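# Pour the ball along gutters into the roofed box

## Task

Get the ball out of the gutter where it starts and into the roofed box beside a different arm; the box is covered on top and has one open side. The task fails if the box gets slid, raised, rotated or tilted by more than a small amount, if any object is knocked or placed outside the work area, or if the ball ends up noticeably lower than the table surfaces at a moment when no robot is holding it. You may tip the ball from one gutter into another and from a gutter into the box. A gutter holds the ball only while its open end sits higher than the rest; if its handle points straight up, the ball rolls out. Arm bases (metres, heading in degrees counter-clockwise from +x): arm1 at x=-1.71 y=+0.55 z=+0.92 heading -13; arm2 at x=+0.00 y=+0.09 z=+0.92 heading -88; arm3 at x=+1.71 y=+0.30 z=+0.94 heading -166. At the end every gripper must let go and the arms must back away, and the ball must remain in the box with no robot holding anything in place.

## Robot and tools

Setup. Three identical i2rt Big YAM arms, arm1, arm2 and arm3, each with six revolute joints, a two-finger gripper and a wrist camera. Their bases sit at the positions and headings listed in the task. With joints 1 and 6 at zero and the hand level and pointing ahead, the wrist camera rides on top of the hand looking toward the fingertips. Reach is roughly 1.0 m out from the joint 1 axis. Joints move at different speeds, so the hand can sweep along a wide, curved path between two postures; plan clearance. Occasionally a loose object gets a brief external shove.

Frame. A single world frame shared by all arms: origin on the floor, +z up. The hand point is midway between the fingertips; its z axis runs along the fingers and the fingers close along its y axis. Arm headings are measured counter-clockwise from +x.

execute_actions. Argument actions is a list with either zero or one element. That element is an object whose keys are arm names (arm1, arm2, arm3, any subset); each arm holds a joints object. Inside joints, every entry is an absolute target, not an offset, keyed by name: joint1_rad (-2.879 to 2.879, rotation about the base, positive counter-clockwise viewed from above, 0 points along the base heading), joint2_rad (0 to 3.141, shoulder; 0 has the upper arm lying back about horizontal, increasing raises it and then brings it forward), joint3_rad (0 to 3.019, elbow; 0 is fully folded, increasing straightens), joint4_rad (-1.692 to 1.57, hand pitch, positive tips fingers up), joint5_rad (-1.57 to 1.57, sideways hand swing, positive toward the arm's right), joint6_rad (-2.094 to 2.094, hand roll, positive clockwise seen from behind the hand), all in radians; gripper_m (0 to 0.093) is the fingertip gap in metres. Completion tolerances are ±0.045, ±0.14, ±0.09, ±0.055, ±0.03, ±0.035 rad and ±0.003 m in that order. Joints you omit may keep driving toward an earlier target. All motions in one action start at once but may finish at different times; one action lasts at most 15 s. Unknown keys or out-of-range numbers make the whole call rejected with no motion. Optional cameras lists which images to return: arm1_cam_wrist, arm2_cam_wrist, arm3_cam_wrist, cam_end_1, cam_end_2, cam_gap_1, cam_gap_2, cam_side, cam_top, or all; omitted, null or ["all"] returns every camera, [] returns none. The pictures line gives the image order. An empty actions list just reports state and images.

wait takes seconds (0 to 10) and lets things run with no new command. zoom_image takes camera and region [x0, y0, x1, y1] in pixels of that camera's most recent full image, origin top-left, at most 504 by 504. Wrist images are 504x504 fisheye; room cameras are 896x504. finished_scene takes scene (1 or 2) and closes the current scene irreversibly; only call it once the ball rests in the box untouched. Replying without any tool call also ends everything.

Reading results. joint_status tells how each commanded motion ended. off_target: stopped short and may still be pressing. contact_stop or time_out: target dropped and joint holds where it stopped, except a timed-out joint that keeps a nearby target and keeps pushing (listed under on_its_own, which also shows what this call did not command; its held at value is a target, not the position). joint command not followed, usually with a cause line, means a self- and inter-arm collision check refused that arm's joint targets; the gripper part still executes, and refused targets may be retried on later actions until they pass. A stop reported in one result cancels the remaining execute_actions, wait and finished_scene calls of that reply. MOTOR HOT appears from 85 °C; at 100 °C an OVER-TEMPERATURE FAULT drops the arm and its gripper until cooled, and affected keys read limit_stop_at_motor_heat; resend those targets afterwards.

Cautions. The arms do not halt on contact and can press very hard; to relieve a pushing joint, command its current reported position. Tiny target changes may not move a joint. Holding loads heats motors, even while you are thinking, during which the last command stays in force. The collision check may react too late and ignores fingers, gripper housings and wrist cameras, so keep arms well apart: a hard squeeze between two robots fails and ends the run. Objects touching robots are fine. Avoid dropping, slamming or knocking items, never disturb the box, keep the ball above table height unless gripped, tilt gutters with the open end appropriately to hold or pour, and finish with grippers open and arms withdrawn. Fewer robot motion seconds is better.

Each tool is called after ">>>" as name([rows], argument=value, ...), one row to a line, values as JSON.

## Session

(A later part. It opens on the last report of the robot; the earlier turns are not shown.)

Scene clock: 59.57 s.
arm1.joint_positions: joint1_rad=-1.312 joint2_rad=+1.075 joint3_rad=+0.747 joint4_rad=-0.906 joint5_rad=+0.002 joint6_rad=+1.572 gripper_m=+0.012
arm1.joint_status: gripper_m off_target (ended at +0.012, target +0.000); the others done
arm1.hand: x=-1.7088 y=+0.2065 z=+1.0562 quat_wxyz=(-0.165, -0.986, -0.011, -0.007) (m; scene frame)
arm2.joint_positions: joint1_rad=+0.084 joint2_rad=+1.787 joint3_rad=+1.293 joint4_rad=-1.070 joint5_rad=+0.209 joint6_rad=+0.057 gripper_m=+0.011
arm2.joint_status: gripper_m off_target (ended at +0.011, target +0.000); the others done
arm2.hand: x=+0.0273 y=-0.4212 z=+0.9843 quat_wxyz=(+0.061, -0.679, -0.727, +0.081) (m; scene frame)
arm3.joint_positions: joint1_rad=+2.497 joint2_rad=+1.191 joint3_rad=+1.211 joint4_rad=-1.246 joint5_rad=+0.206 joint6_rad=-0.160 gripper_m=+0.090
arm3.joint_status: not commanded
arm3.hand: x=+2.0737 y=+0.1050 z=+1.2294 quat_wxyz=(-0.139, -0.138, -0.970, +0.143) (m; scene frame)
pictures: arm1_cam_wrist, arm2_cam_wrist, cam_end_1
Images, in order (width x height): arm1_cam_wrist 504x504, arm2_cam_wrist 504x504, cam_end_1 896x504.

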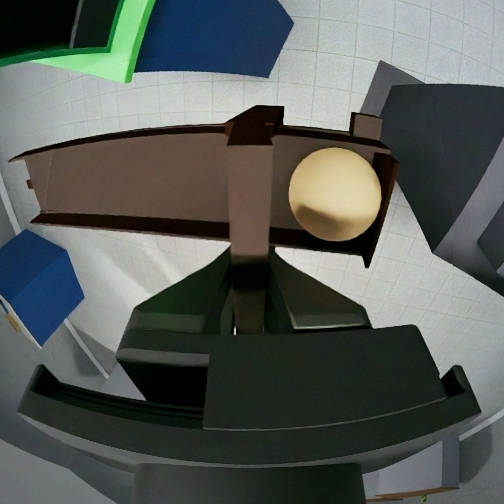

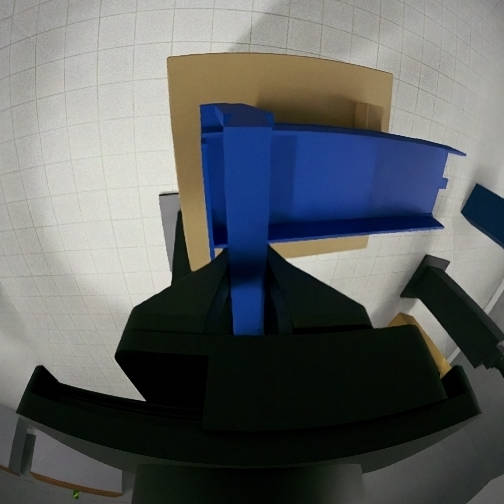

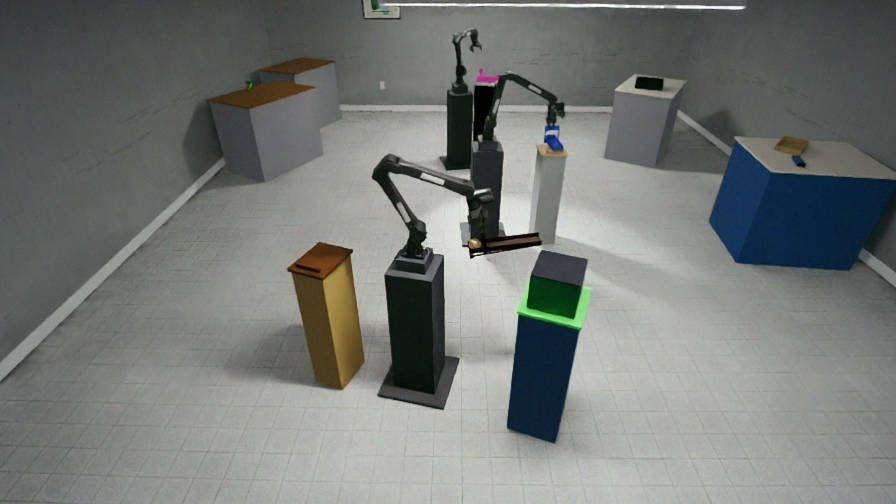

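>>> execute_actions([
  {"arm1": {"joints": {"joint1_rad": -1.42, "joint4_rad": -1.015, "gripper_m": 0}}, "arm2": {"joints": {"joint2_rad": 1.826, "joint3_rad": 1.29, "joint4_rad": -1.04, "gripper_m": 0}}},
], cameras=["arm1_cam_wrist", "arm2_cam_wrist"])

>>> execute_actions([
  {"arm1": {"joints": {"joint1_rad": -1.735, "gripper_m": 0}}},
], cameras=["arm1_cam_wrist", "cam_end_1", "cam_side", "cam_top"])

Scene clock: 60.53 s.
arm1.joint_positions: joint1_rad=-1.418 joint2_rad=+1.075 joint3_rad=+0.747 joint4_rad=-1.007 joint5_rad=+0.002 joint6_rad=+1.572 gripper_m=+0.012
arm1.joint_status: gripper_m off_target (ended at +0.012, target +0.000); the others done
arm1.hand: x=-1.7432 y=+0.2314 z=+1.0489 quat_wxyz=(-0.114, -0.993, +0.042, -0.001) (m; scene frame)
arm2.joint_positions: joint1_rad=+0.084 joint2_rad=+1.812 joint3_rad=+1.293 joint4_rad=-1.051 joint5_rad=+0.209 joint6_rad=+0.057 gripper_m=+0.011
arm2.joint_status: gripper_m off_target (ended at +0.011, target +0.000); the others done
arm2.hand: x=+0.0277 y=-0.4240 z=+0.9724 quat_wxyz=(+0.063, -0.679, -0.727, +0.079) (m; scene frame)
arm3.joint_positions: joint1_rad=+2.497 joint2_rad=+1.191 joint3_rad=+1.211 joint4_rad=-1.246 joint5_rad=+0.206 joint6_rad=-0.160 gripper_m=+0.090
arm3.joint_status: not commanded
arm3.hand: x=+2.0737 y=+0.1050 z=+1.2294 quat_wxyz=(-0.139, -0.138, -0.970, +0.143) (m; scene frame)
pictures: arm1_cam_wrist, arm2_cam_wrist
Images, in order (width x height): arm1_cam_wrist 504x504, arm2_cam_wrist 504x504.

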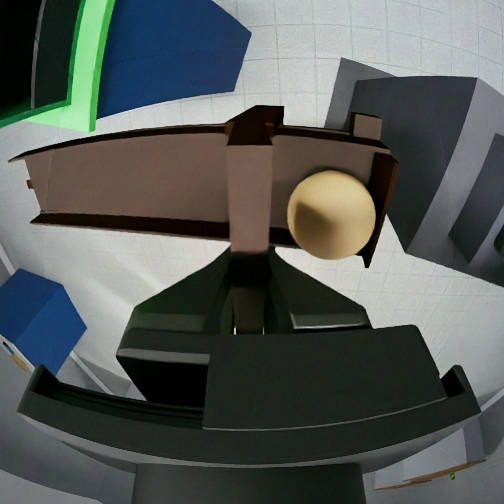

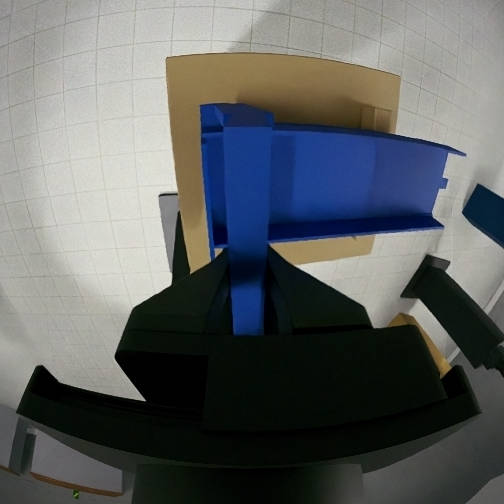

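Scene clock: 61.53 s.
arm1.joint_positions: joint1_rad=-1.731 joint2_rad=+1.075 joint3_rad=+0.747 joint4_rad=-1.007 joint5_rad=+0.001 joint6_rad=+1.572 gripper_m=+0.012
arm1.joint_status: gripper_m off_target (ended at +0.012, target +0.000); the others done
arm1.hand: x=-1.8400 y=+0.2551 z=+1.0478 quat_wxyz=(-0.111, -0.974, +0.196, +0.018) (m; scene frame)
arm2.joint_positions: joint1_rad=+0.084 joint2_rad=+1.812 joint3_rad=+1.293 joint4_rad=-1.051 joint5_rad=+0.209 joint6_rad=+0.057 gripper_m=+0.011
arm2.joint_status: not commanded
arm2.hand: x=+0.0277 y=-0.4240 z=+0.9724 quat_wxyz=(+0.063, -0.679, -0.727, +0.079) (m; scene frame)
arm3.joint_positions: joint1_rad=+2.497 joint2_rad=+1.191 joint3_rad=+1.211 joint4_rad=-1.246 joint5_rad=+0.206 joint6_rad=-0.160 gripper_m=+0.090
arm3.joint_status: not commanded
arm3.hand: x=+2.0737 y=+0.1050 z=+1.2294 quat_wxyz=(-0.139, -0.138, -0.970, +0.143) (m; scene frame)
pictures: arm1_cam_wrist, cam_end_1, cam_side, cam_top
Images, in order (width x height): arm1_cam_wrist 504x504, cam_end_1 896x504, cam_side 896x504, cam_top 896x504.

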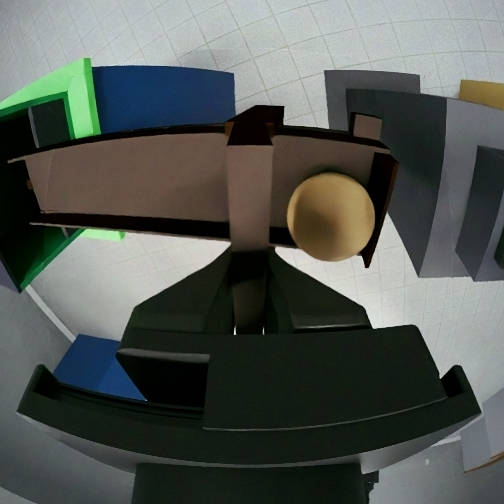

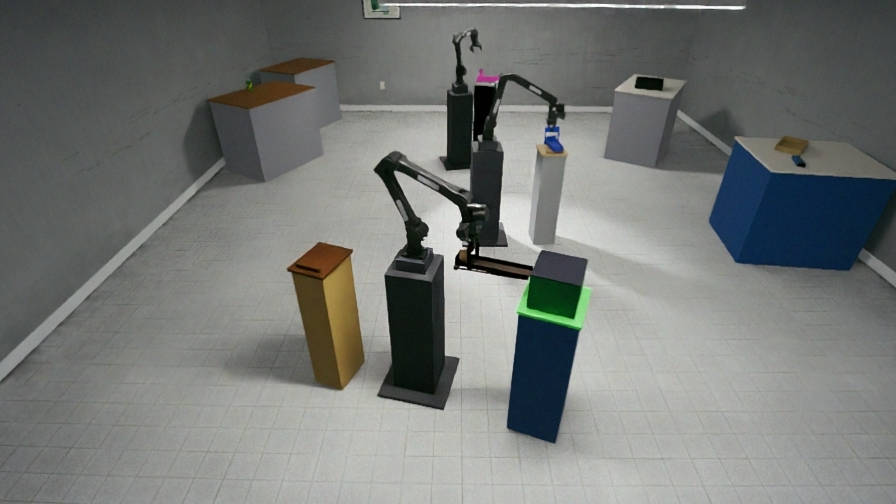

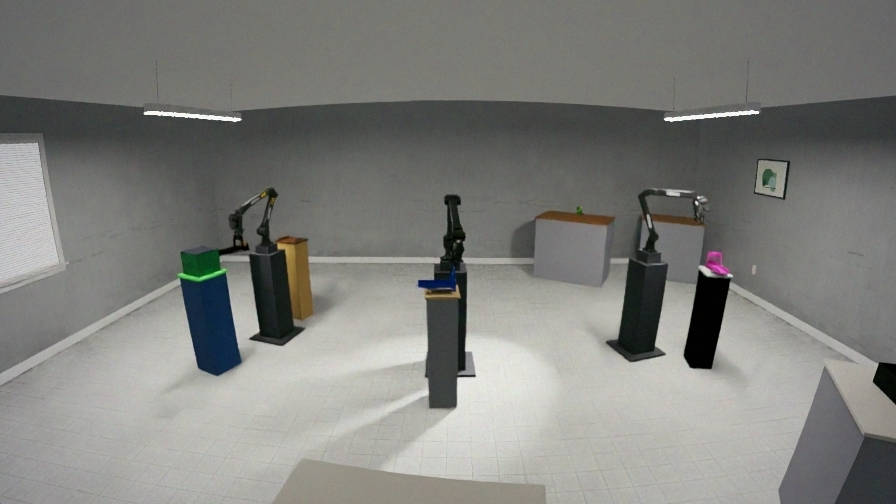

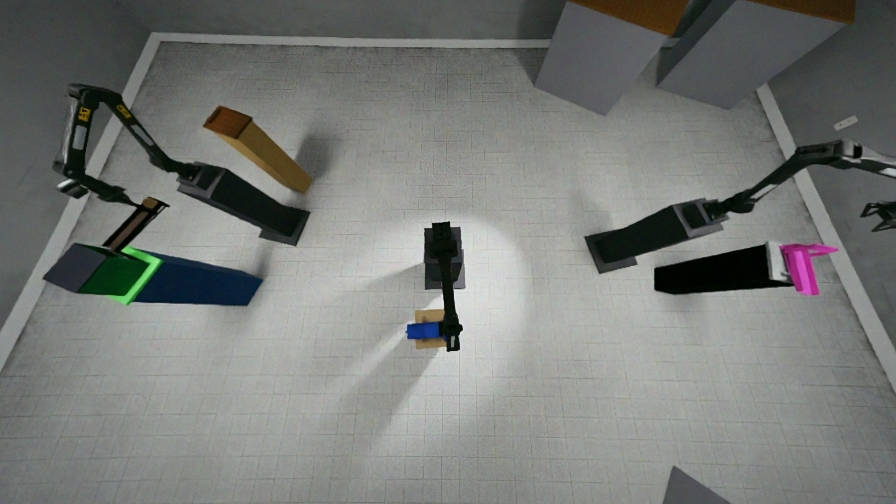

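>>> zoom_image(camera="arm1_cam_wrist", region=[0, 50, 150, 310])

>>> zoom_image(camera="cam_end_1", region=[440, 200, 620, 340])

Region (0, 50, 150, 310) of arm1_cam_wrist's 504x504 image, scaled by 1.938, with more detail than that image has; it fills the left 291 columns of this view, and the rest is white.

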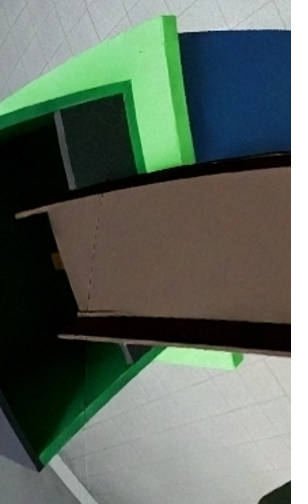

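Region (440, 200, 620, 340) of cam_end_1's 896x504 image, scaled by 2.800, with more detail than that image has.

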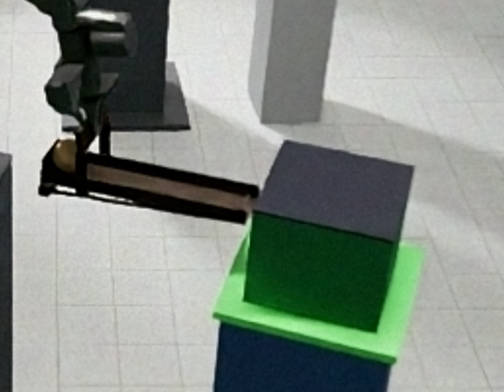

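>>> execute_actions([
  {"arm1": {"joints": {"joint2_rad": 1.125, "joint3_rad": 0.825, "gripper_m": 0}}, "arm2": {"joints": {"joint2_rad": 1.845, "joint3_rad": 1.28, "gripper_m": 0}}},
], cameras=["arm1_cam_wrist", "arm2_cam_wrist"])

Scene clock: 62.90 s.
arm1.joint_positions: joint1_rad=-1.731 joint2_rad=+1.131 joint3_rad=+0.749 joint4_rad=-1.007 joint5_rad=+0.001 joint6_rad=+1.572 gripper_m=+0.012
arm1.joint_status: gripper_m off_target (ended at +0.012, target +0.000); the others done
arm1.hand: x=-1.8400 y=+0.2549 z=+1.0318 quat_wxyz=(-0.085, -0.977, +0.196, +0.013) (m; scene frame)
arm2.joint_positions: joint1_rad=+0.084 joint2_rad=+1.826 joint3_rad=+1.282 joint4_rad=-1.049 joint5_rad=+0.210 joint6_rad=+0.058 gripper_m=+0.011
arm2.joint_status: gripper_m off_target (ended at +0.011, target +0.000); the others done
arm2.hand: x=+0.0269 y=-0.4185 z=+0.9619 quat_wxyz=(+0.072, -0.679, -0.727, +0.072) (m; scene frame)
arm3.joint_positions: joint1_rad=+2.497 joint2_rad=+1.191 joint3_rad=+1.211 joint4_rad=-1.246 joint5_rad=+0.206 joint6_rad=-0.160 gripper_m=+0.090
arm3.joint_status: not commanded
arm3.hand: x=+2.0737 y=+0.1050 z=+1.2294 quat_wxyz=(-0.139, -0.138, -0.970, +0.143) (m; scene frame)
pictures: arm1_cam_wrist, arm2_cam_wrist
Images, in order (width x height): arm1_cam_wrist 504x504, arm2_cam_wrist 504x504.

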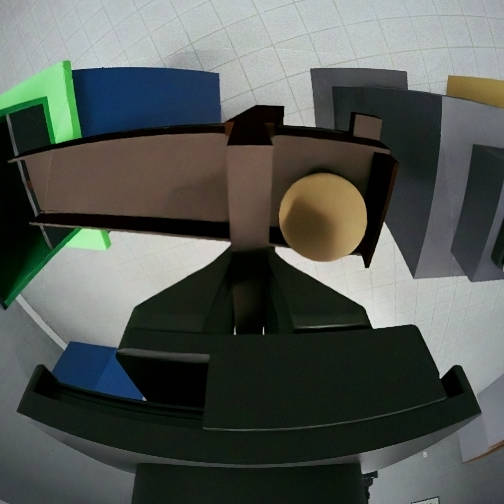

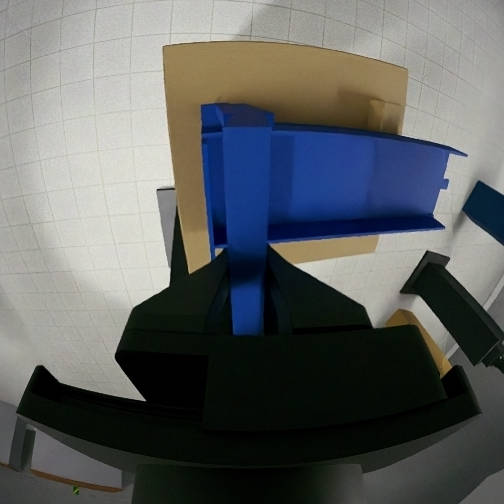

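Ball starting to roll; raise q3 quickly.

>>> execute_actions([
  {"arm1": {"joints": {"joint3_rad": 0.875, "gripper_m": 0}}, "arm2": {"joints": {"gripper_m": 0.06}}},
], cameras=["arm1_cam_wrist", "arm2_cam_wrist"])

Scene clock: 63.70 s.
arm1.joint_positions: joint1_rad=-1.731 joint2_rad=+1.131 joint3_rad=+0.810 joint4_rad=-1.011 joint5_rad=+0.001 joint6_rad=+1.572 gripper_m=+0.012
arm1.joint_status: gripper_m off_target (ended at +0.012, target +0.000); the others done
arm1.hand: x=-1.8487 y=+0.2346 z=+1.0564 quat_wxyz=(-0.113, -0.974, +0.196, +0.018) (m; scene frame)
arm2.joint_positions: joint1_rad=+0.084 joint2_rad=+1.826 joint3_rad=+1.282 joint4_rad=-1.049 joint5_rad=+0.210 joint6_rad=+0.058 gripper_m=+0.060
arm2.joint_status: all done
arm2.hand: x=+0.0269 y=-0.4185 z=+0.9619 quat_wxyz=(+0.072, -0.679, -0.727, +0.072) (m; scene frame)
arm3.joint_positions: joint1_rad=+2.497 joint2_rad=+1.191 joint3_rad=+1.211 joint4_rad=-1.246 joint5_rad=+0.206 joint6_rad=-0.160 gripper_m=+0.090
arm3.joint_status: not commanded
arm3.hand: x=+2.0737 y=+0.1050 z=+1.2294 quat_wxyz=(-0.139, -0.138, -0.970, +0.143) (m; scene frame)
pictures: arm1_cam_wrist, arm2_cam_wrist
Images, in order (width x height): arm1_cam_wrist 504x504, arm2_cam_wrist 504x504.

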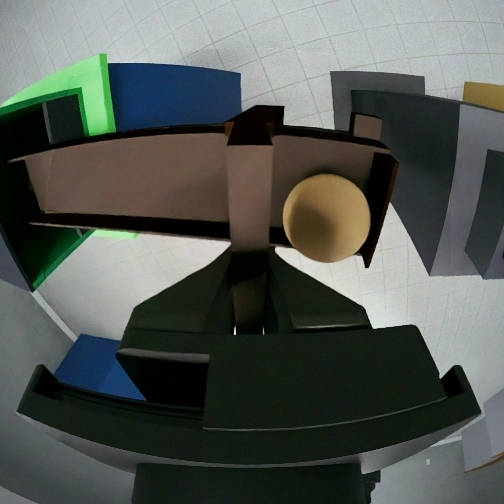

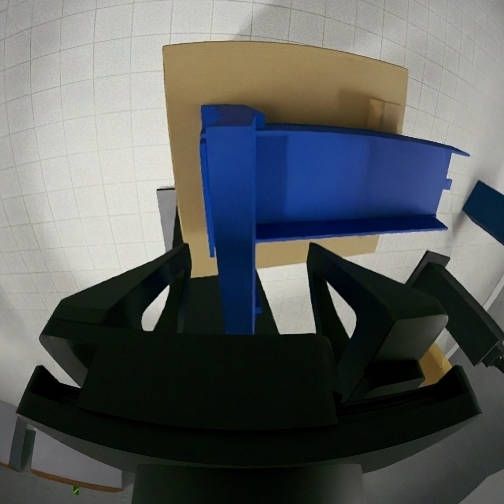

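>>> execute_actions([
  {"arm1": {"joints": {"joint2_rad": 1.245, "joint3_rad": 0.96, "gripper_m": 0}}, "arm2": {"joints": {"joint2_rad": 1.70, "joint3_rad": 1.45, "joint4_rad": -1.26, "gripper_m": 0.06}}},
], cameras=["arm1_cam_wrist", "arm2_cam_wrist"])

Scene clock: 65.10 s.
arm1.joint_positions: joint1_rad=-1.731 joint2_rad=+1.252 joint3_rad=+0.896 joint4_rad=-1.014 joint5_rad=+0.001 joint6_rad=+1.572 gripper_m=+0.012
arm1.joint_status: gripper_m off_target (ended at +0.012, target +0.000); the others done
arm1.hand: x=-1.8609 y=+0.2050 z=+1.0507 quat_wxyz=(-0.094, -0.976, +0.196, +0.015) (m; scene frame)
arm2.joint_positions: joint1_rad=+0.084 joint2_rad=+1.683 joint3_rad=+1.421 joint4_rad=-1.252 joint5_rad=+0.210 joint6_rad=+0.058 gripper_m=+0.060
arm2.joint_status: all done
arm2.hand: x=+0.0273 y=-0.4278 z=+1.0805 quat_wxyz=(+0.042, -0.681, -0.724, +0.097) (m; scene frame)
arm3.joint_positions: joint1_rad=+2.497 joint2_rad=+1.191 joint3_rad=+1.211 joint4_rad=-1.246 joint5_rad=+0.206 joint6_rad=-0.160 gripper_m=+0.090
arm3.joint_status: not commanded
arm3.hand: x=+2.0737 y=+0.1050 z=+1.2294 quat_wxyz=(-0.139, -0.138, -0.970, +0.143) (m; scene frame)
pictures: arm1_cam_wrist, arm2_cam_wrist
Images, in order (width x height): arm1_cam_wrist 504x504, arm2_cam_wrist 504x504.

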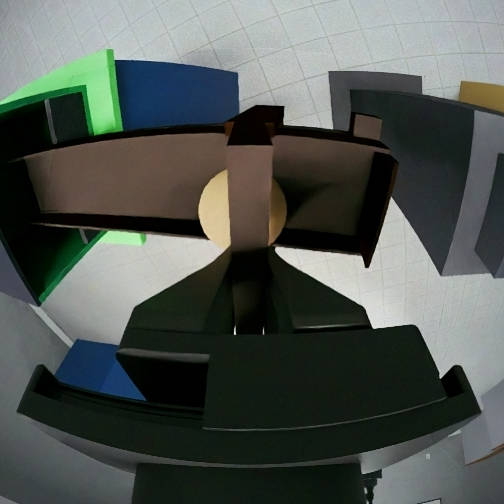

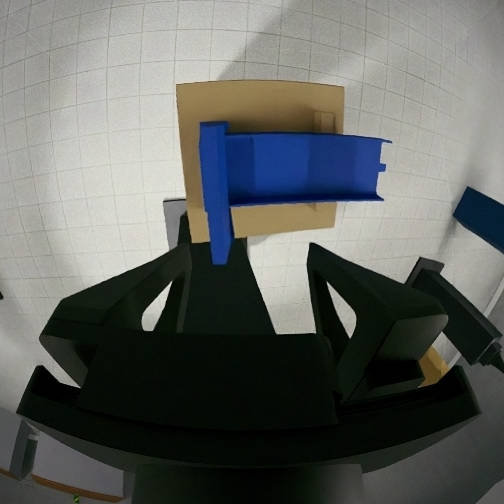

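>>> execute_actions([
  {"arm1": {"joints": {"joint2_rad": 1.33, "joint3_rad": 1.035, "joint4_rad": -1.085, "gripper_m": 0}}, "arm2": {"joints": {"joint2_rad": 1.45, "gripper_m": 0.09}}},
], cameras=["arm1_cam_wrist", "cam_end_1"])

Scene clock: 66.50 s.
arm1.joint_positions: joint1_rad=-1.731 joint2_rad=+1.334 joint3_rad=+0.965 joint4_rad=-1.077 joint5_rad=+0.001 joint6_rad=+1.572 gripper_m=+0.012
arm1.joint_status: gripper_m off_target (ended at +0.012, target +0.000); the others done
arm1.hand: x=-1.8652 y=+0.1946 z=+1.0462 quat_wxyz=(-0.057, -0.979, +0.196, +0.007) (m; scene frame)
arm2.joint_positions: joint1_rad=+0.084 joint2_rad=+1.431 joint3_rad=+1.421 joint4_rad=-1.253 joint5_rad=+0.210 joint6_rad=+0.058 gripper_m=+0.090
arm2.joint_status: all done
arm2.hand: x=+0.0237 y=-0.4049 z=+1.2019 quat_wxyz=(-0.054, -0.683, -0.707, +0.176) (m; scene frame)
arm3.joint_positions: joint1_rad=+2.497 joint2_rad=+1.191 joint3_rad=+1.211 joint4_rad=-1.246 joint5_rad=+0.206 joint6_rad=-0.160 gripper_m=+0.090
arm3.joint_status: not commanded
arm3.hand: x=+2.0737 y=+0.1050 z=+1.2294 quat_wxyz=(-0.139, -0.138, -0.970, +0.143) (m; scene frame)
pictures: arm1_cam_wrist, cam_end_1
Images, in order (width x height): arm1_cam_wrist 504x504, cam_end_1 896x504.

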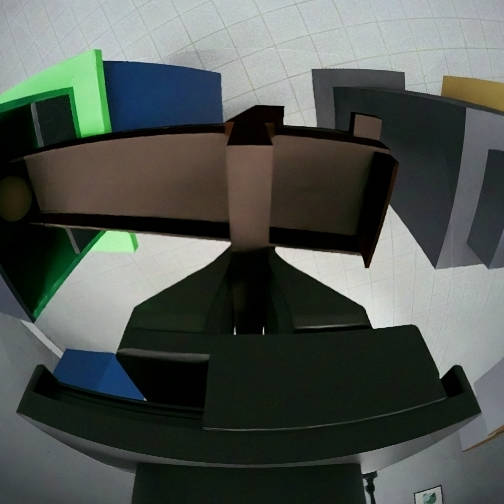

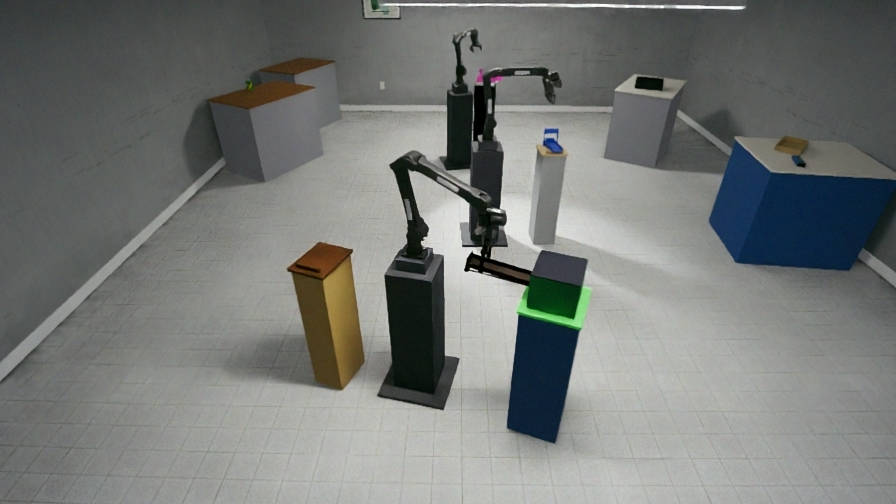

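>>> execute_actions([
  {"arm1": {"joints": {"joint2_rad": 1.275, "gripper_m": 0}}},
], cameras=["arm1_cam_wrist"])

Scene clock: 67.43 s.
arm1.joint_positions: joint1_rad=-1.731 joint2_rad=+1.281 joint3_rad=+0.965 joint4_rad=-1.077 joint5_rad=+0.001 joint6_rad=+1.572 gripper_m=+0.012
arm1.joint_status: gripper_m off_target (ended at +0.012, target +0.000); the others done
arm1.hand: x=-1.8651 y=+0.1952 z=+1.0655 quat_wxyz=(-0.083, -0.977, +0.196, +0.012) (m; scene frame)
arm2.joint_positions: joint1_rad=+0.084 joint2_rad=+1.431 joint3_rad=+1.421 joint4_rad=-1.253 joint5_rad=+0.210 joint6_rad=+0.058 gripper_m=+0.090
arm2.joint_status: not commanded
arm2.hand: x=+0.0237 y=-0.4049 z=+1.2019 quat_wxyz=(-0.054, -0.683, -0.707, +0.176) (m; scene frame)
arm3.joint_positions: joint1_rad=+2.497 joint2_rad=+1.191 joint3_rad=+1.211 joint4_rad=-1.246 joint5_rad=+0.206 joint6_rad=-0.160 gripper_m=+0.090
arm3.joint_status: not commanded
arm3.hand: x=+2.0737 y=+0.1050 z=+1.2294 quat_wxyz=(-0.139, -0.138, -0.970, +0.143) (m; scene frame)
pictures: arm1_cam_wrist
Images, in order (width x height): arm1_cam_wrist 504x504.

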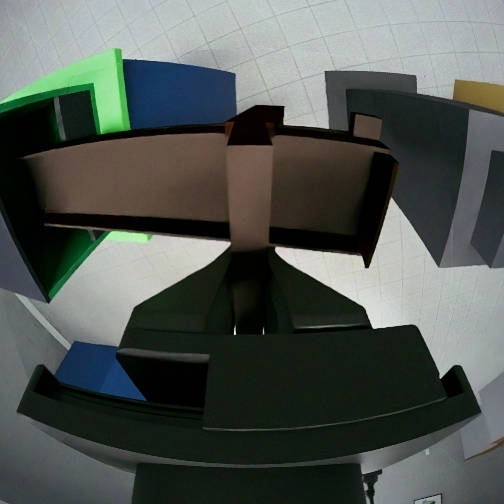

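>>> execute_actions([
  {"arm1": {"joints": {"joint2_rad": 1.225, "joint4_rad": -1.31, "gripper_m": 0}}},
], cameras=["arm1_cam_wrist"])

Scene clock: 68.43 s.
arm1.joint_positions: joint1_rad=-1.731 joint2_rad=+1.230 joint3_rad=+0.965 joint4_rad=-1.300 joint5_rad=+0.001 joint6_rad=+1.572 gripper_m=+0.012
arm1.joint_status: gripper_m off_target (ended at +0.012, target +0.000); the others done
arm1.hand: x=-1.8439 y=+0.2466 z=+1.0780 quat_wxyz=(+0.001, -0.981, +0.196, -0.004) (m; scene frame)
arm2.joint_positions: joint1_rad=+0.084 joint2_rad=+1.431 joint3_rad=+1.421 joint4_rad=-1.253 joint5_rad=+0.210 joint6_rad=+0.058 gripper_m=+0.090
arm2.joint_status: not commanded
arm2.hand: x=+0.0237 y=-0.4049 z=+1.2019 quat_wxyz=(-0.054, -0.683, -0.707, +0.176) (m; scene frame)
arm3.joint_positions: joint1_rad=+2.497 joint2_rad=+1.191 joint3_rad=+1.211 joint4_rad=-1.246 joint5_rad=+0.206 joint6_rad=-0.160 gripper_m=+0.090
arm3.joint_status: not commanded
arm3.hand: x=+2.0737 y=+0.1050 z=+1.2294 quat_wxyz=(-0.139, -0.138, -0.970, +0.143) (m; scene frame)
pictures: arm1_cam_wrist
Images, in order (width x height): arm1_cam_wrist 504x504.

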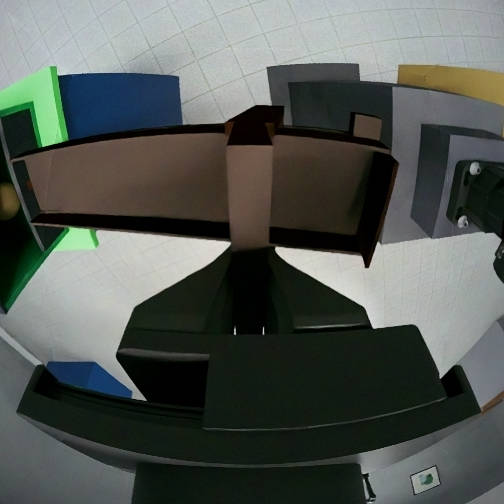

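>>> execute_actions([
  {"arm1": {"joints": {"joint1_rad": 1.557, "joint5_rad": -0.214, "joint6_rad": 0.139, "gripper_m": 0}}},
], cameras=["arm1_cam_wrist"])

>>> execute_actions([
  {"arm1": {"joints": {"joint2_rad": 1.725, "joint3_rad": 1.345, "joint4_rad": -1.09, "gripper_m": 0}}},
], cameras=["arm1_cam_wrist", "cam_end_1"])

Scene clock: 71.30 s.
arm1.joint_positions: joint1_rad=+1.553 joint2_rad=+1.230 joint3_rad=+0.975 joint4_rad=-1.300 joint5_rad=-0.211 joint6_rad=+0.152 gripper_m=+0.012
arm1.joint_status: gripper_m off_target (ended at +0.012, target +0.000); the others done
arm1.hand: x=-1.6688 y=+0.8817 z=+1.0916 quat_wxyz=(+0.058, +0.550, -0.829, -0.082) (m; scene frame)
arm2.joint_positions: joint1_rad=+0.084 joint2_rad=+1.431 joint3_rad=+1.421 joint4_rad=-1.253 joint5_rad=+0.210 joint6_rad=+0.058 gripper_m=+0.090
arm2.joint_status: not commanded
arm2.hand: x=+0.0237 y=-0.4049 z=+1.2019 quat_wxyz=(-0.054, -0.683, -0.707, +0.176) (m; scene frame)
arm3.joint_positions: joint1_rad=+2.497 joint2_rad=+1.191 joint3_rad=+1.211 joint4_rad=-1.246 joint5_rad=+0.206 joint6_rad=-0.160 gripper_m=+0.090
arm3.joint_status: not commanded
arm3.hand: x=+2.0737 y=+0.1050 z=+1.2294 quat_wxyz=(-0.139, -0.138, -0.970, +0.143) (m; scene frame)
pictures: arm1_cam_wrist
Images, in order (width x height): arm1_cam_wrist 504x504.

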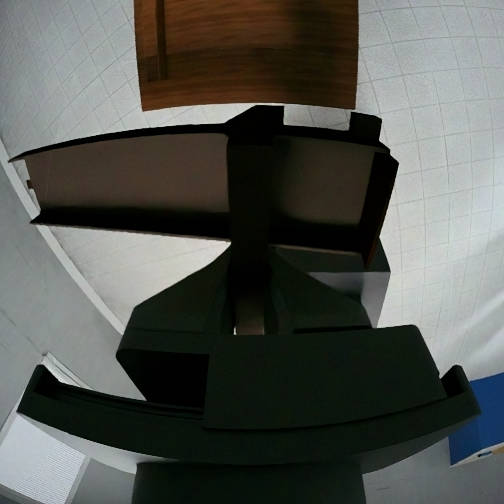

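Scene clock: 72.73 s.
arm1.joint_positions: joint1_rad=+1.553 joint2_rad=+1.740 joint3_rad=+1.303 joint4_rad=-1.091 joint5_rad=-0.210 joint6_rad=+0.151 gripper_m=+0.012
arm1.joint_status: gripper_m off_target (ended at +0.012, target +0.000); the others done
arm1.hand: x=-1.6237 y=+1.0529 z=+1.0101 quat_wxyz=(+0.047, +0.551, -0.828, -0.091) (m; scene frame)
arm2.joint_positions: joint1_rad=+0.084 joint2_rad=+1.431 joint3_rad=+1.421 joint4_rad=-1.253 joint5_rad=+0.210 joint6_rad=+0.058 gripper_m=+0.090
arm2.joint_status: not commanded
arm2.hand: x=+0.0237 y=-0.4049 z=+1.2019 quat_wxyz=(-0.054, -0.683, -0.707, +0.176) (m; scene frame)
arm3.joint_positions: joint1_rad=+2.497 joint2_rad=+1.191 joint3_rad=+1.211 joint4_rad=-1.246 joint5_rad=+0.206 joint6_rad=-0.160 gripper_m=+0.090
arm3.joint_status: not commanded
arm3.hand: x=+2.0737 y=+0.1050 z=+1.2294 quat_wxyz=(-0.139, -0.138, -0.970, +0.143) (m; scene frame)
pictures: arm1_cam_wrist, cam_end_1
Images, in order (width x height): arm1_cam_wrist 504x504, cam_end_1 896x504.

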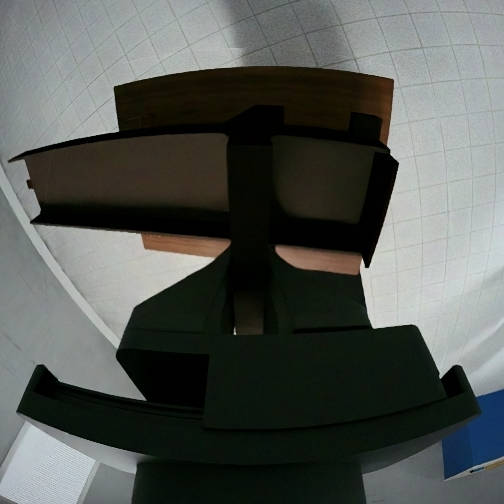

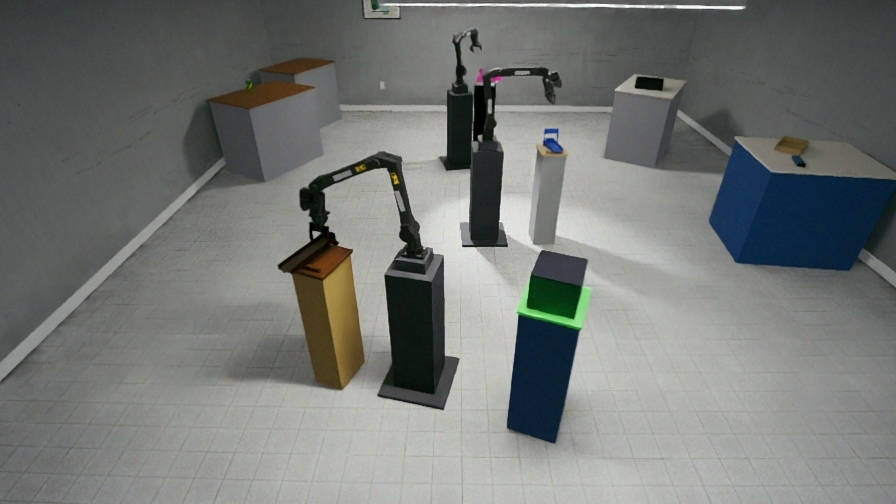

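>>> execute_actions([
  {"arm1": {"joints": {"joint1_rad": 1.565, "joint2_rad": 1.76, "joint3_rad": 1.255, "joint4_rad": -1.035, "joint6_rad": 0.13, "gripper_m": 0}}},
], cameras=["arm1_cam_wrist"])

Scene clock: 73.63 s.
arm1.joint_positions: joint1_rad=+1.553 joint2_rad=+1.756 joint3_rad=+1.260 joint4_rad=-1.047 joint5_rad=-0.210 joint6_rad=+0.145 gripper_m=+0.012
arm1.joint_status: gripper_m off_target (ended at +0.012, target +0.000); the others done
arm1.hand: x=-1.6255 y=+1.0452 z=+0.9880 quat_wxyz=(+0.053, +0.553, -0.827, -0.086) (m; scene frame)
arm2.joint_positions: joint1_rad=+0.084 joint2_rad=+1.431 joint3_rad=+1.421 joint4_rad=-1.253 joint5_rad=+0.210 joint6_rad=+0.058 gripper_m=+0.090
arm2.joint_status: not commanded
arm2.hand: x=+0.0237 y=-0.4049 z=+1.2019 quat_wxyz=(-0.054, -0.683, -0.707, +0.176) (m; scene frame)
arm3.joint_positions: joint1_rad=+2.497 joint2_rad=+1.191 joint3_rad=+1.211 joint4_rad=-1.246 joint5_rad=+0.206 joint6_rad=-0.160 gripper_m=+0.090
arm3.joint_status: not commanded
arm3.hand: x=+2.0737 y=+0.1050 z=+1.2294 quat_wxyz=(-0.139, -0.138, -0.970, +0.143) (m; scene frame)
pictures: arm1_cam_wrist
Images, in order (width x height): arm1_cam_wrist 504x504.

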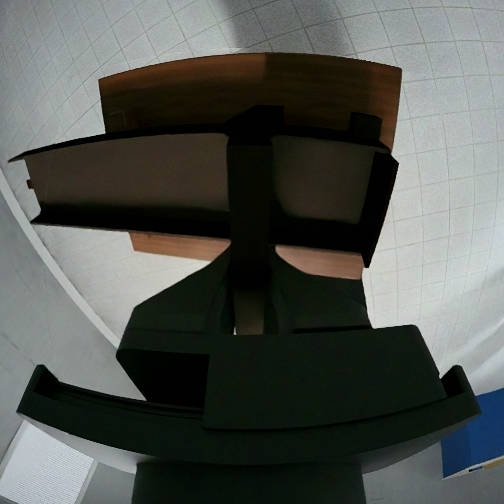

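>>> execute_actions([
  {"arm1": {"joints": {"joint1_rad": 1.575, "joint2_rad": 1.772, "joint3_rad": 1.238, "gripper_m": 0}}},
], cameras=["arm1_cam_wrist"])

Scene clock: 74.33 s.
arm1.joint_positions: joint1_rad=+1.565 joint2_rad=+1.763 joint3_rad=+1.247 joint4_rad=-1.047 joint5_rad=-0.210 joint6_rad=+0.145 gripper_m=+0.012
arm1.joint_status: gripper_m off_target (ended at +0.012, target +0.000); the others done
arm1.hand: x=-1.6325 y=+1.0405 z=+0.9798 quat_wxyz=(+0.061, +0.557, -0.825, -0.079) (m; scene frame)
arm2.joint_positions: joint1_rad=+0.084 joint2_rad=+1.431 joint3_rad=+1.421 joint4_rad=-1.253 joint5_rad=+0.210 joint6_rad=+0.058 gripper_m=+0.090
arm2.joint_status: not commanded
arm2.hand: x=+0.0237 y=-0.4049 z=+1.2019 quat_wxyz=(-0.054, -0.683, -0.707, +0.176) (m; scene frame)
arm3.joint_positions: joint1_rad=+2.497 joint2_rad=+1.191 joint3_rad=+1.211 joint4_rad=-1.246 joint5_rad=+0.206 joint6_rad=-0.160 gripper_m=+0.090
arm3.joint_status: not commanded
arm3.hand: x=+2.0737 y=+0.1050 z=+1.2294 quat_wxyz=(-0.139, -0.138, -0.970, +0.143) (m; scene frame)
pictures: arm1_cam_wrist
Images, in order (width x height): arm1_cam_wrist 504x504.

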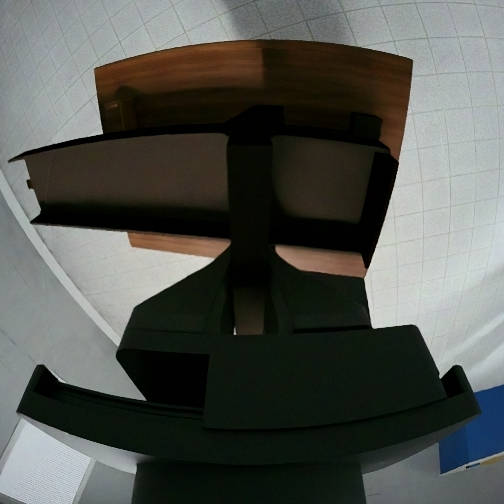

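Within 4 mm; release and lift away.

>>> execute_actions([
  {"arm1": {"joints": {"gripper_m": 0.05}}},
], cameras=["arm1_cam_wrist"])

>>> execute_actions([
  {"arm1": {"joints": {"joint2_rad": 1.45, "gripper_m": 0.09}}},
])

Scene clock: 75.00 s.
arm1.joint_positions: joint1_rad=+1.565 joint2_rad=+1.763 joint3_rad=+1.247 joint4_rad=-1.047 joint5_rad=-0.211 joint6_rad=+0.145 gripper_m=+0.050
arm1.joint_status: all done
arm1.hand: x=-1.6327 y=+1.0405 z=+0.9799 quat_wxyz=(+0.061, +0.557, -0.824, -0.080) (m; scene frame)
arm2.joint_positions: joint1_rad=+0.084 joint2_rad=+1.431 joint3_rad=+1.421 joint4_rad=-1.253 joint5_rad=+0.210 joint6_rad=+0.058 gripper_m=+0.090
arm2.joint_status: not commanded
arm2.hand: x=+0.0237 y=-0.4049 z=+1.2019 quat_wxyz=(-0.054, -0.683, -0.707, +0.176) (m; scene frame)
arm3.joint_positions: joint1_rad=+2.497 joint2_rad=+1.191 joint3_rad=+1.211 joint4_rad=-1.246 joint5_rad=+0.206 joint6_rad=-0.160 gripper_m=+0.090
arm3.joint_status: not commanded
arm3.hand: x=+2.0737 y=+0.1050 z=+1.2294 quat_wxyz=(-0.139, -0.138, -0.970, +0.143) (m; scene frame)
pictures: arm1_cam_wrist
Images, in order (width x height): arm1_cam_wrist 504x504.

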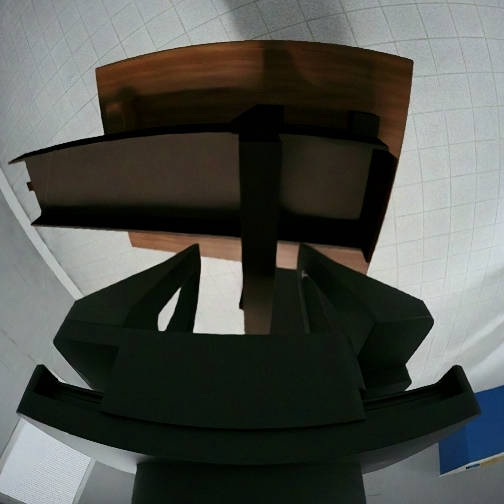

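Scene clock: 76.30 s.
arm1.joint_positions: joint1_rad=+1.565 joint2_rad=+1.439 joint3_rad=+1.247 joint4_rad=-1.047 joint5_rad=-0.212 joint6_rad=+0.144 gripper_m=+0.090
arm1.joint_status: all done
arm1.hand: x=-1.6352 y=+1.0379 z=+1.1344 quat_wxyz=(-0.058, +0.564, -0.802, -0.187) (m; scene frame)
arm2.joint_positions: joint1_rad=+0.084 joint2_rad=+1.431 joint3_rad=+1.421 joint4_rad=-1.253 joint5_rad=+0.210 joint6_rad=+0.058 gripper_m=+0.090
arm2.joint_status: not commanded
arm2.hand: x=+0.0237 y=-0.4049 z=+1.2019 quat_wxyz=(-0.054, -0.683, -0.707, +0.176) (m; scene frame)
arm3.joint_positions: joint1_rad=+2.497 joint2_rad=+1.191 joint3_rad=+1.211 joint4_rad=-1.246 joint5_rad=+0.206 joint6_rad=-0.160 gripper_m=+0.090
arm3.joint_status: not commanded
arm3.hand: x=+2.0737 y=+0.1050 z=+1.2294 quat_wxyz=(-0.139, -0.138, -0.970, +0.143) (m; scene frame)
pictures: arm1_cam_wrist, arm2_cam_wrist, arm3_cam_wrist, cam_end_1, cam_end_2, cam_gap_1, cam_gap_2, cam_side, cam_top
Images, in order (width x height): arm1_cam_wrist 504x504, arm2_cam_wrist 504x504, arm3_cam_wrist 504x504, cam_end_1 896x504, cam_end_2 896x504, cam_gap_1 896x504, cam_gap_2 896x504, cam_side 896x504, cam_top 896x504.

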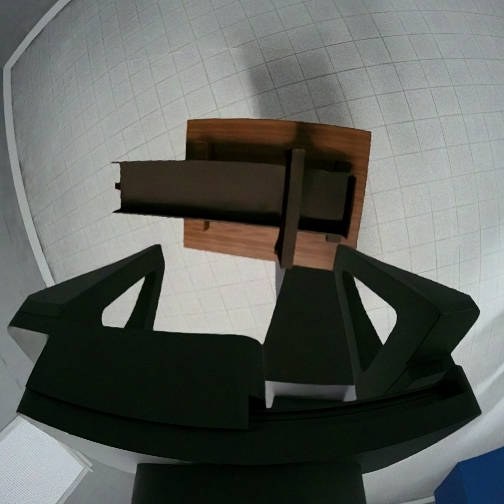

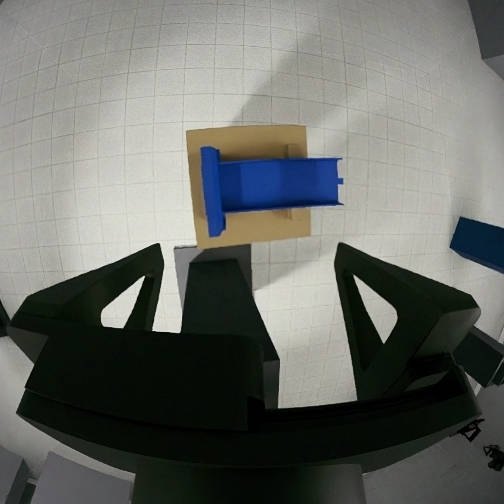

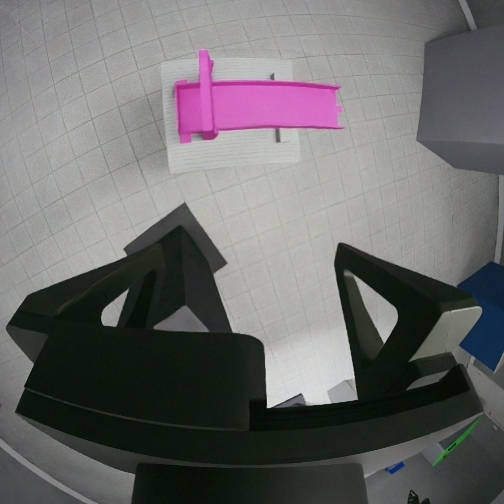

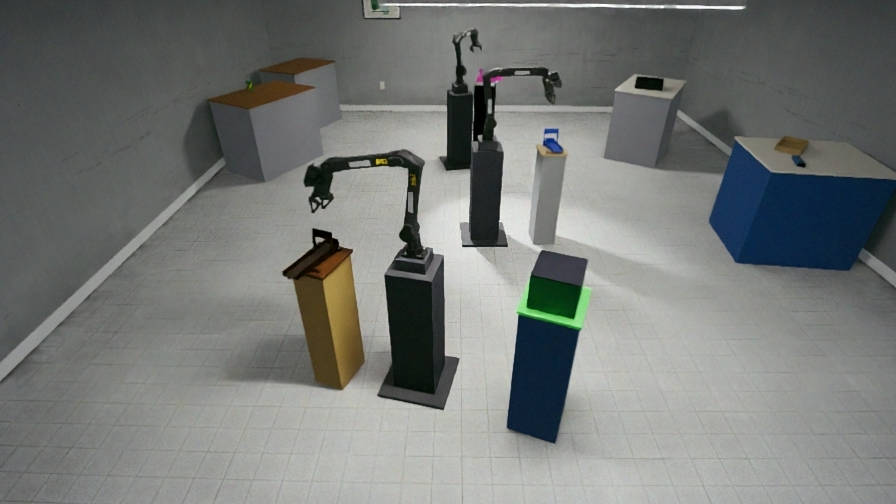

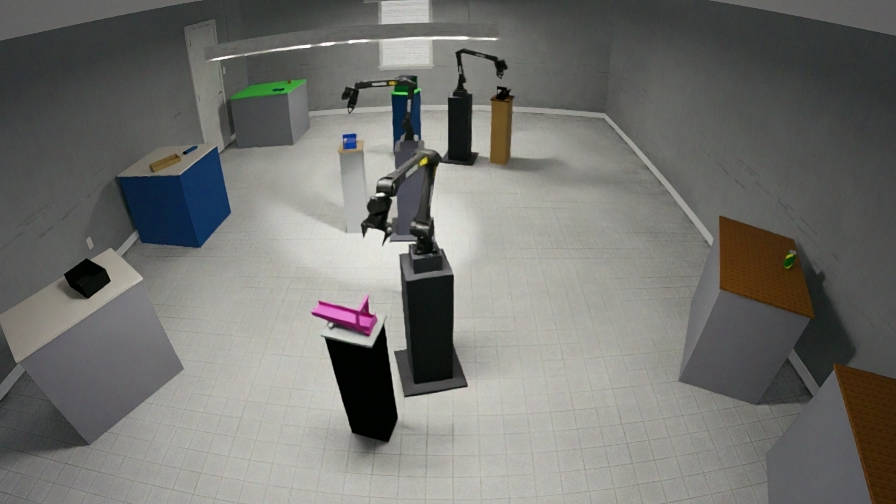

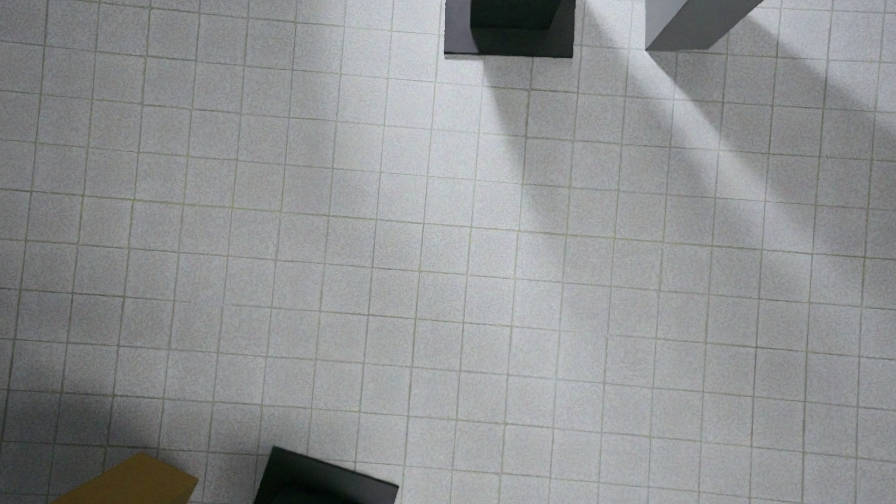

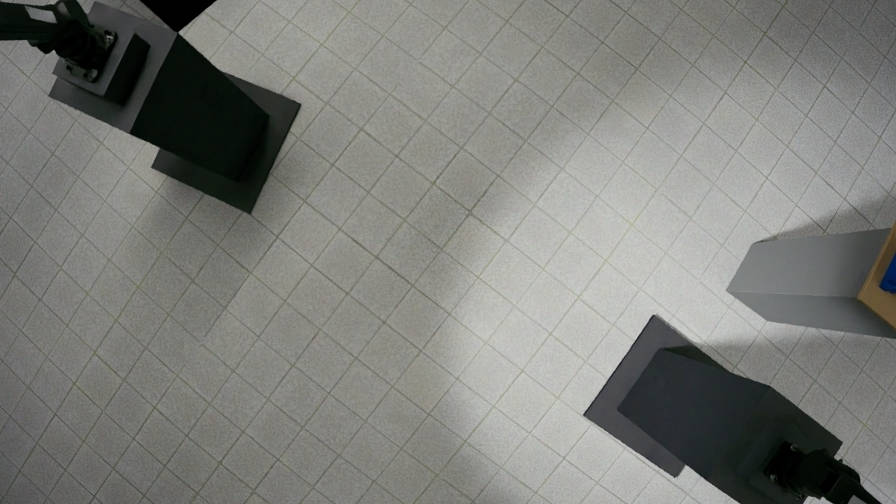

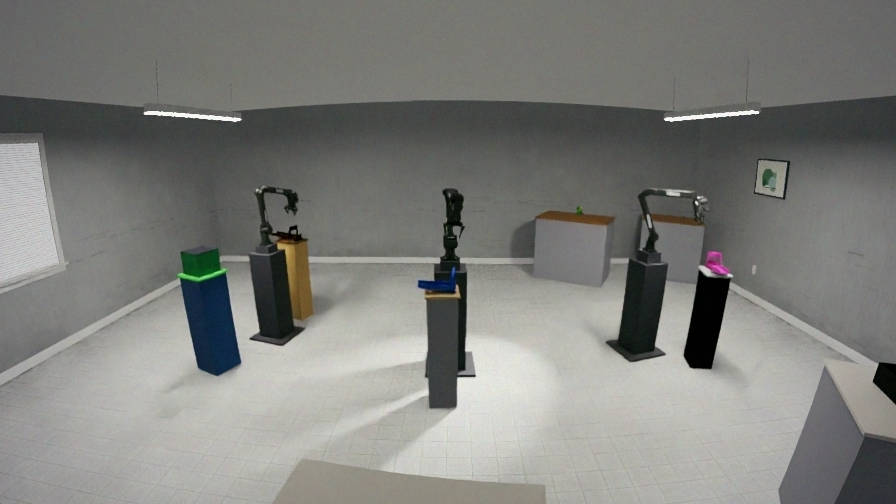

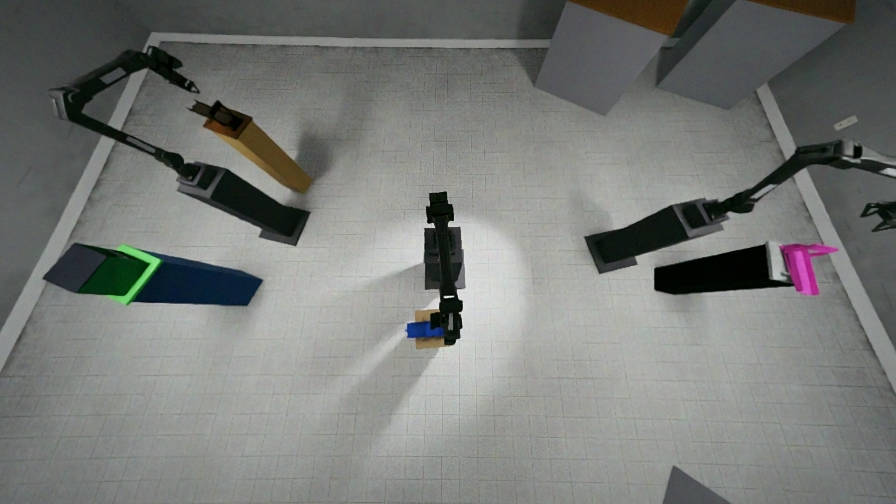

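>>> finished_scene(scene=1)

The scene is finished: the task was done.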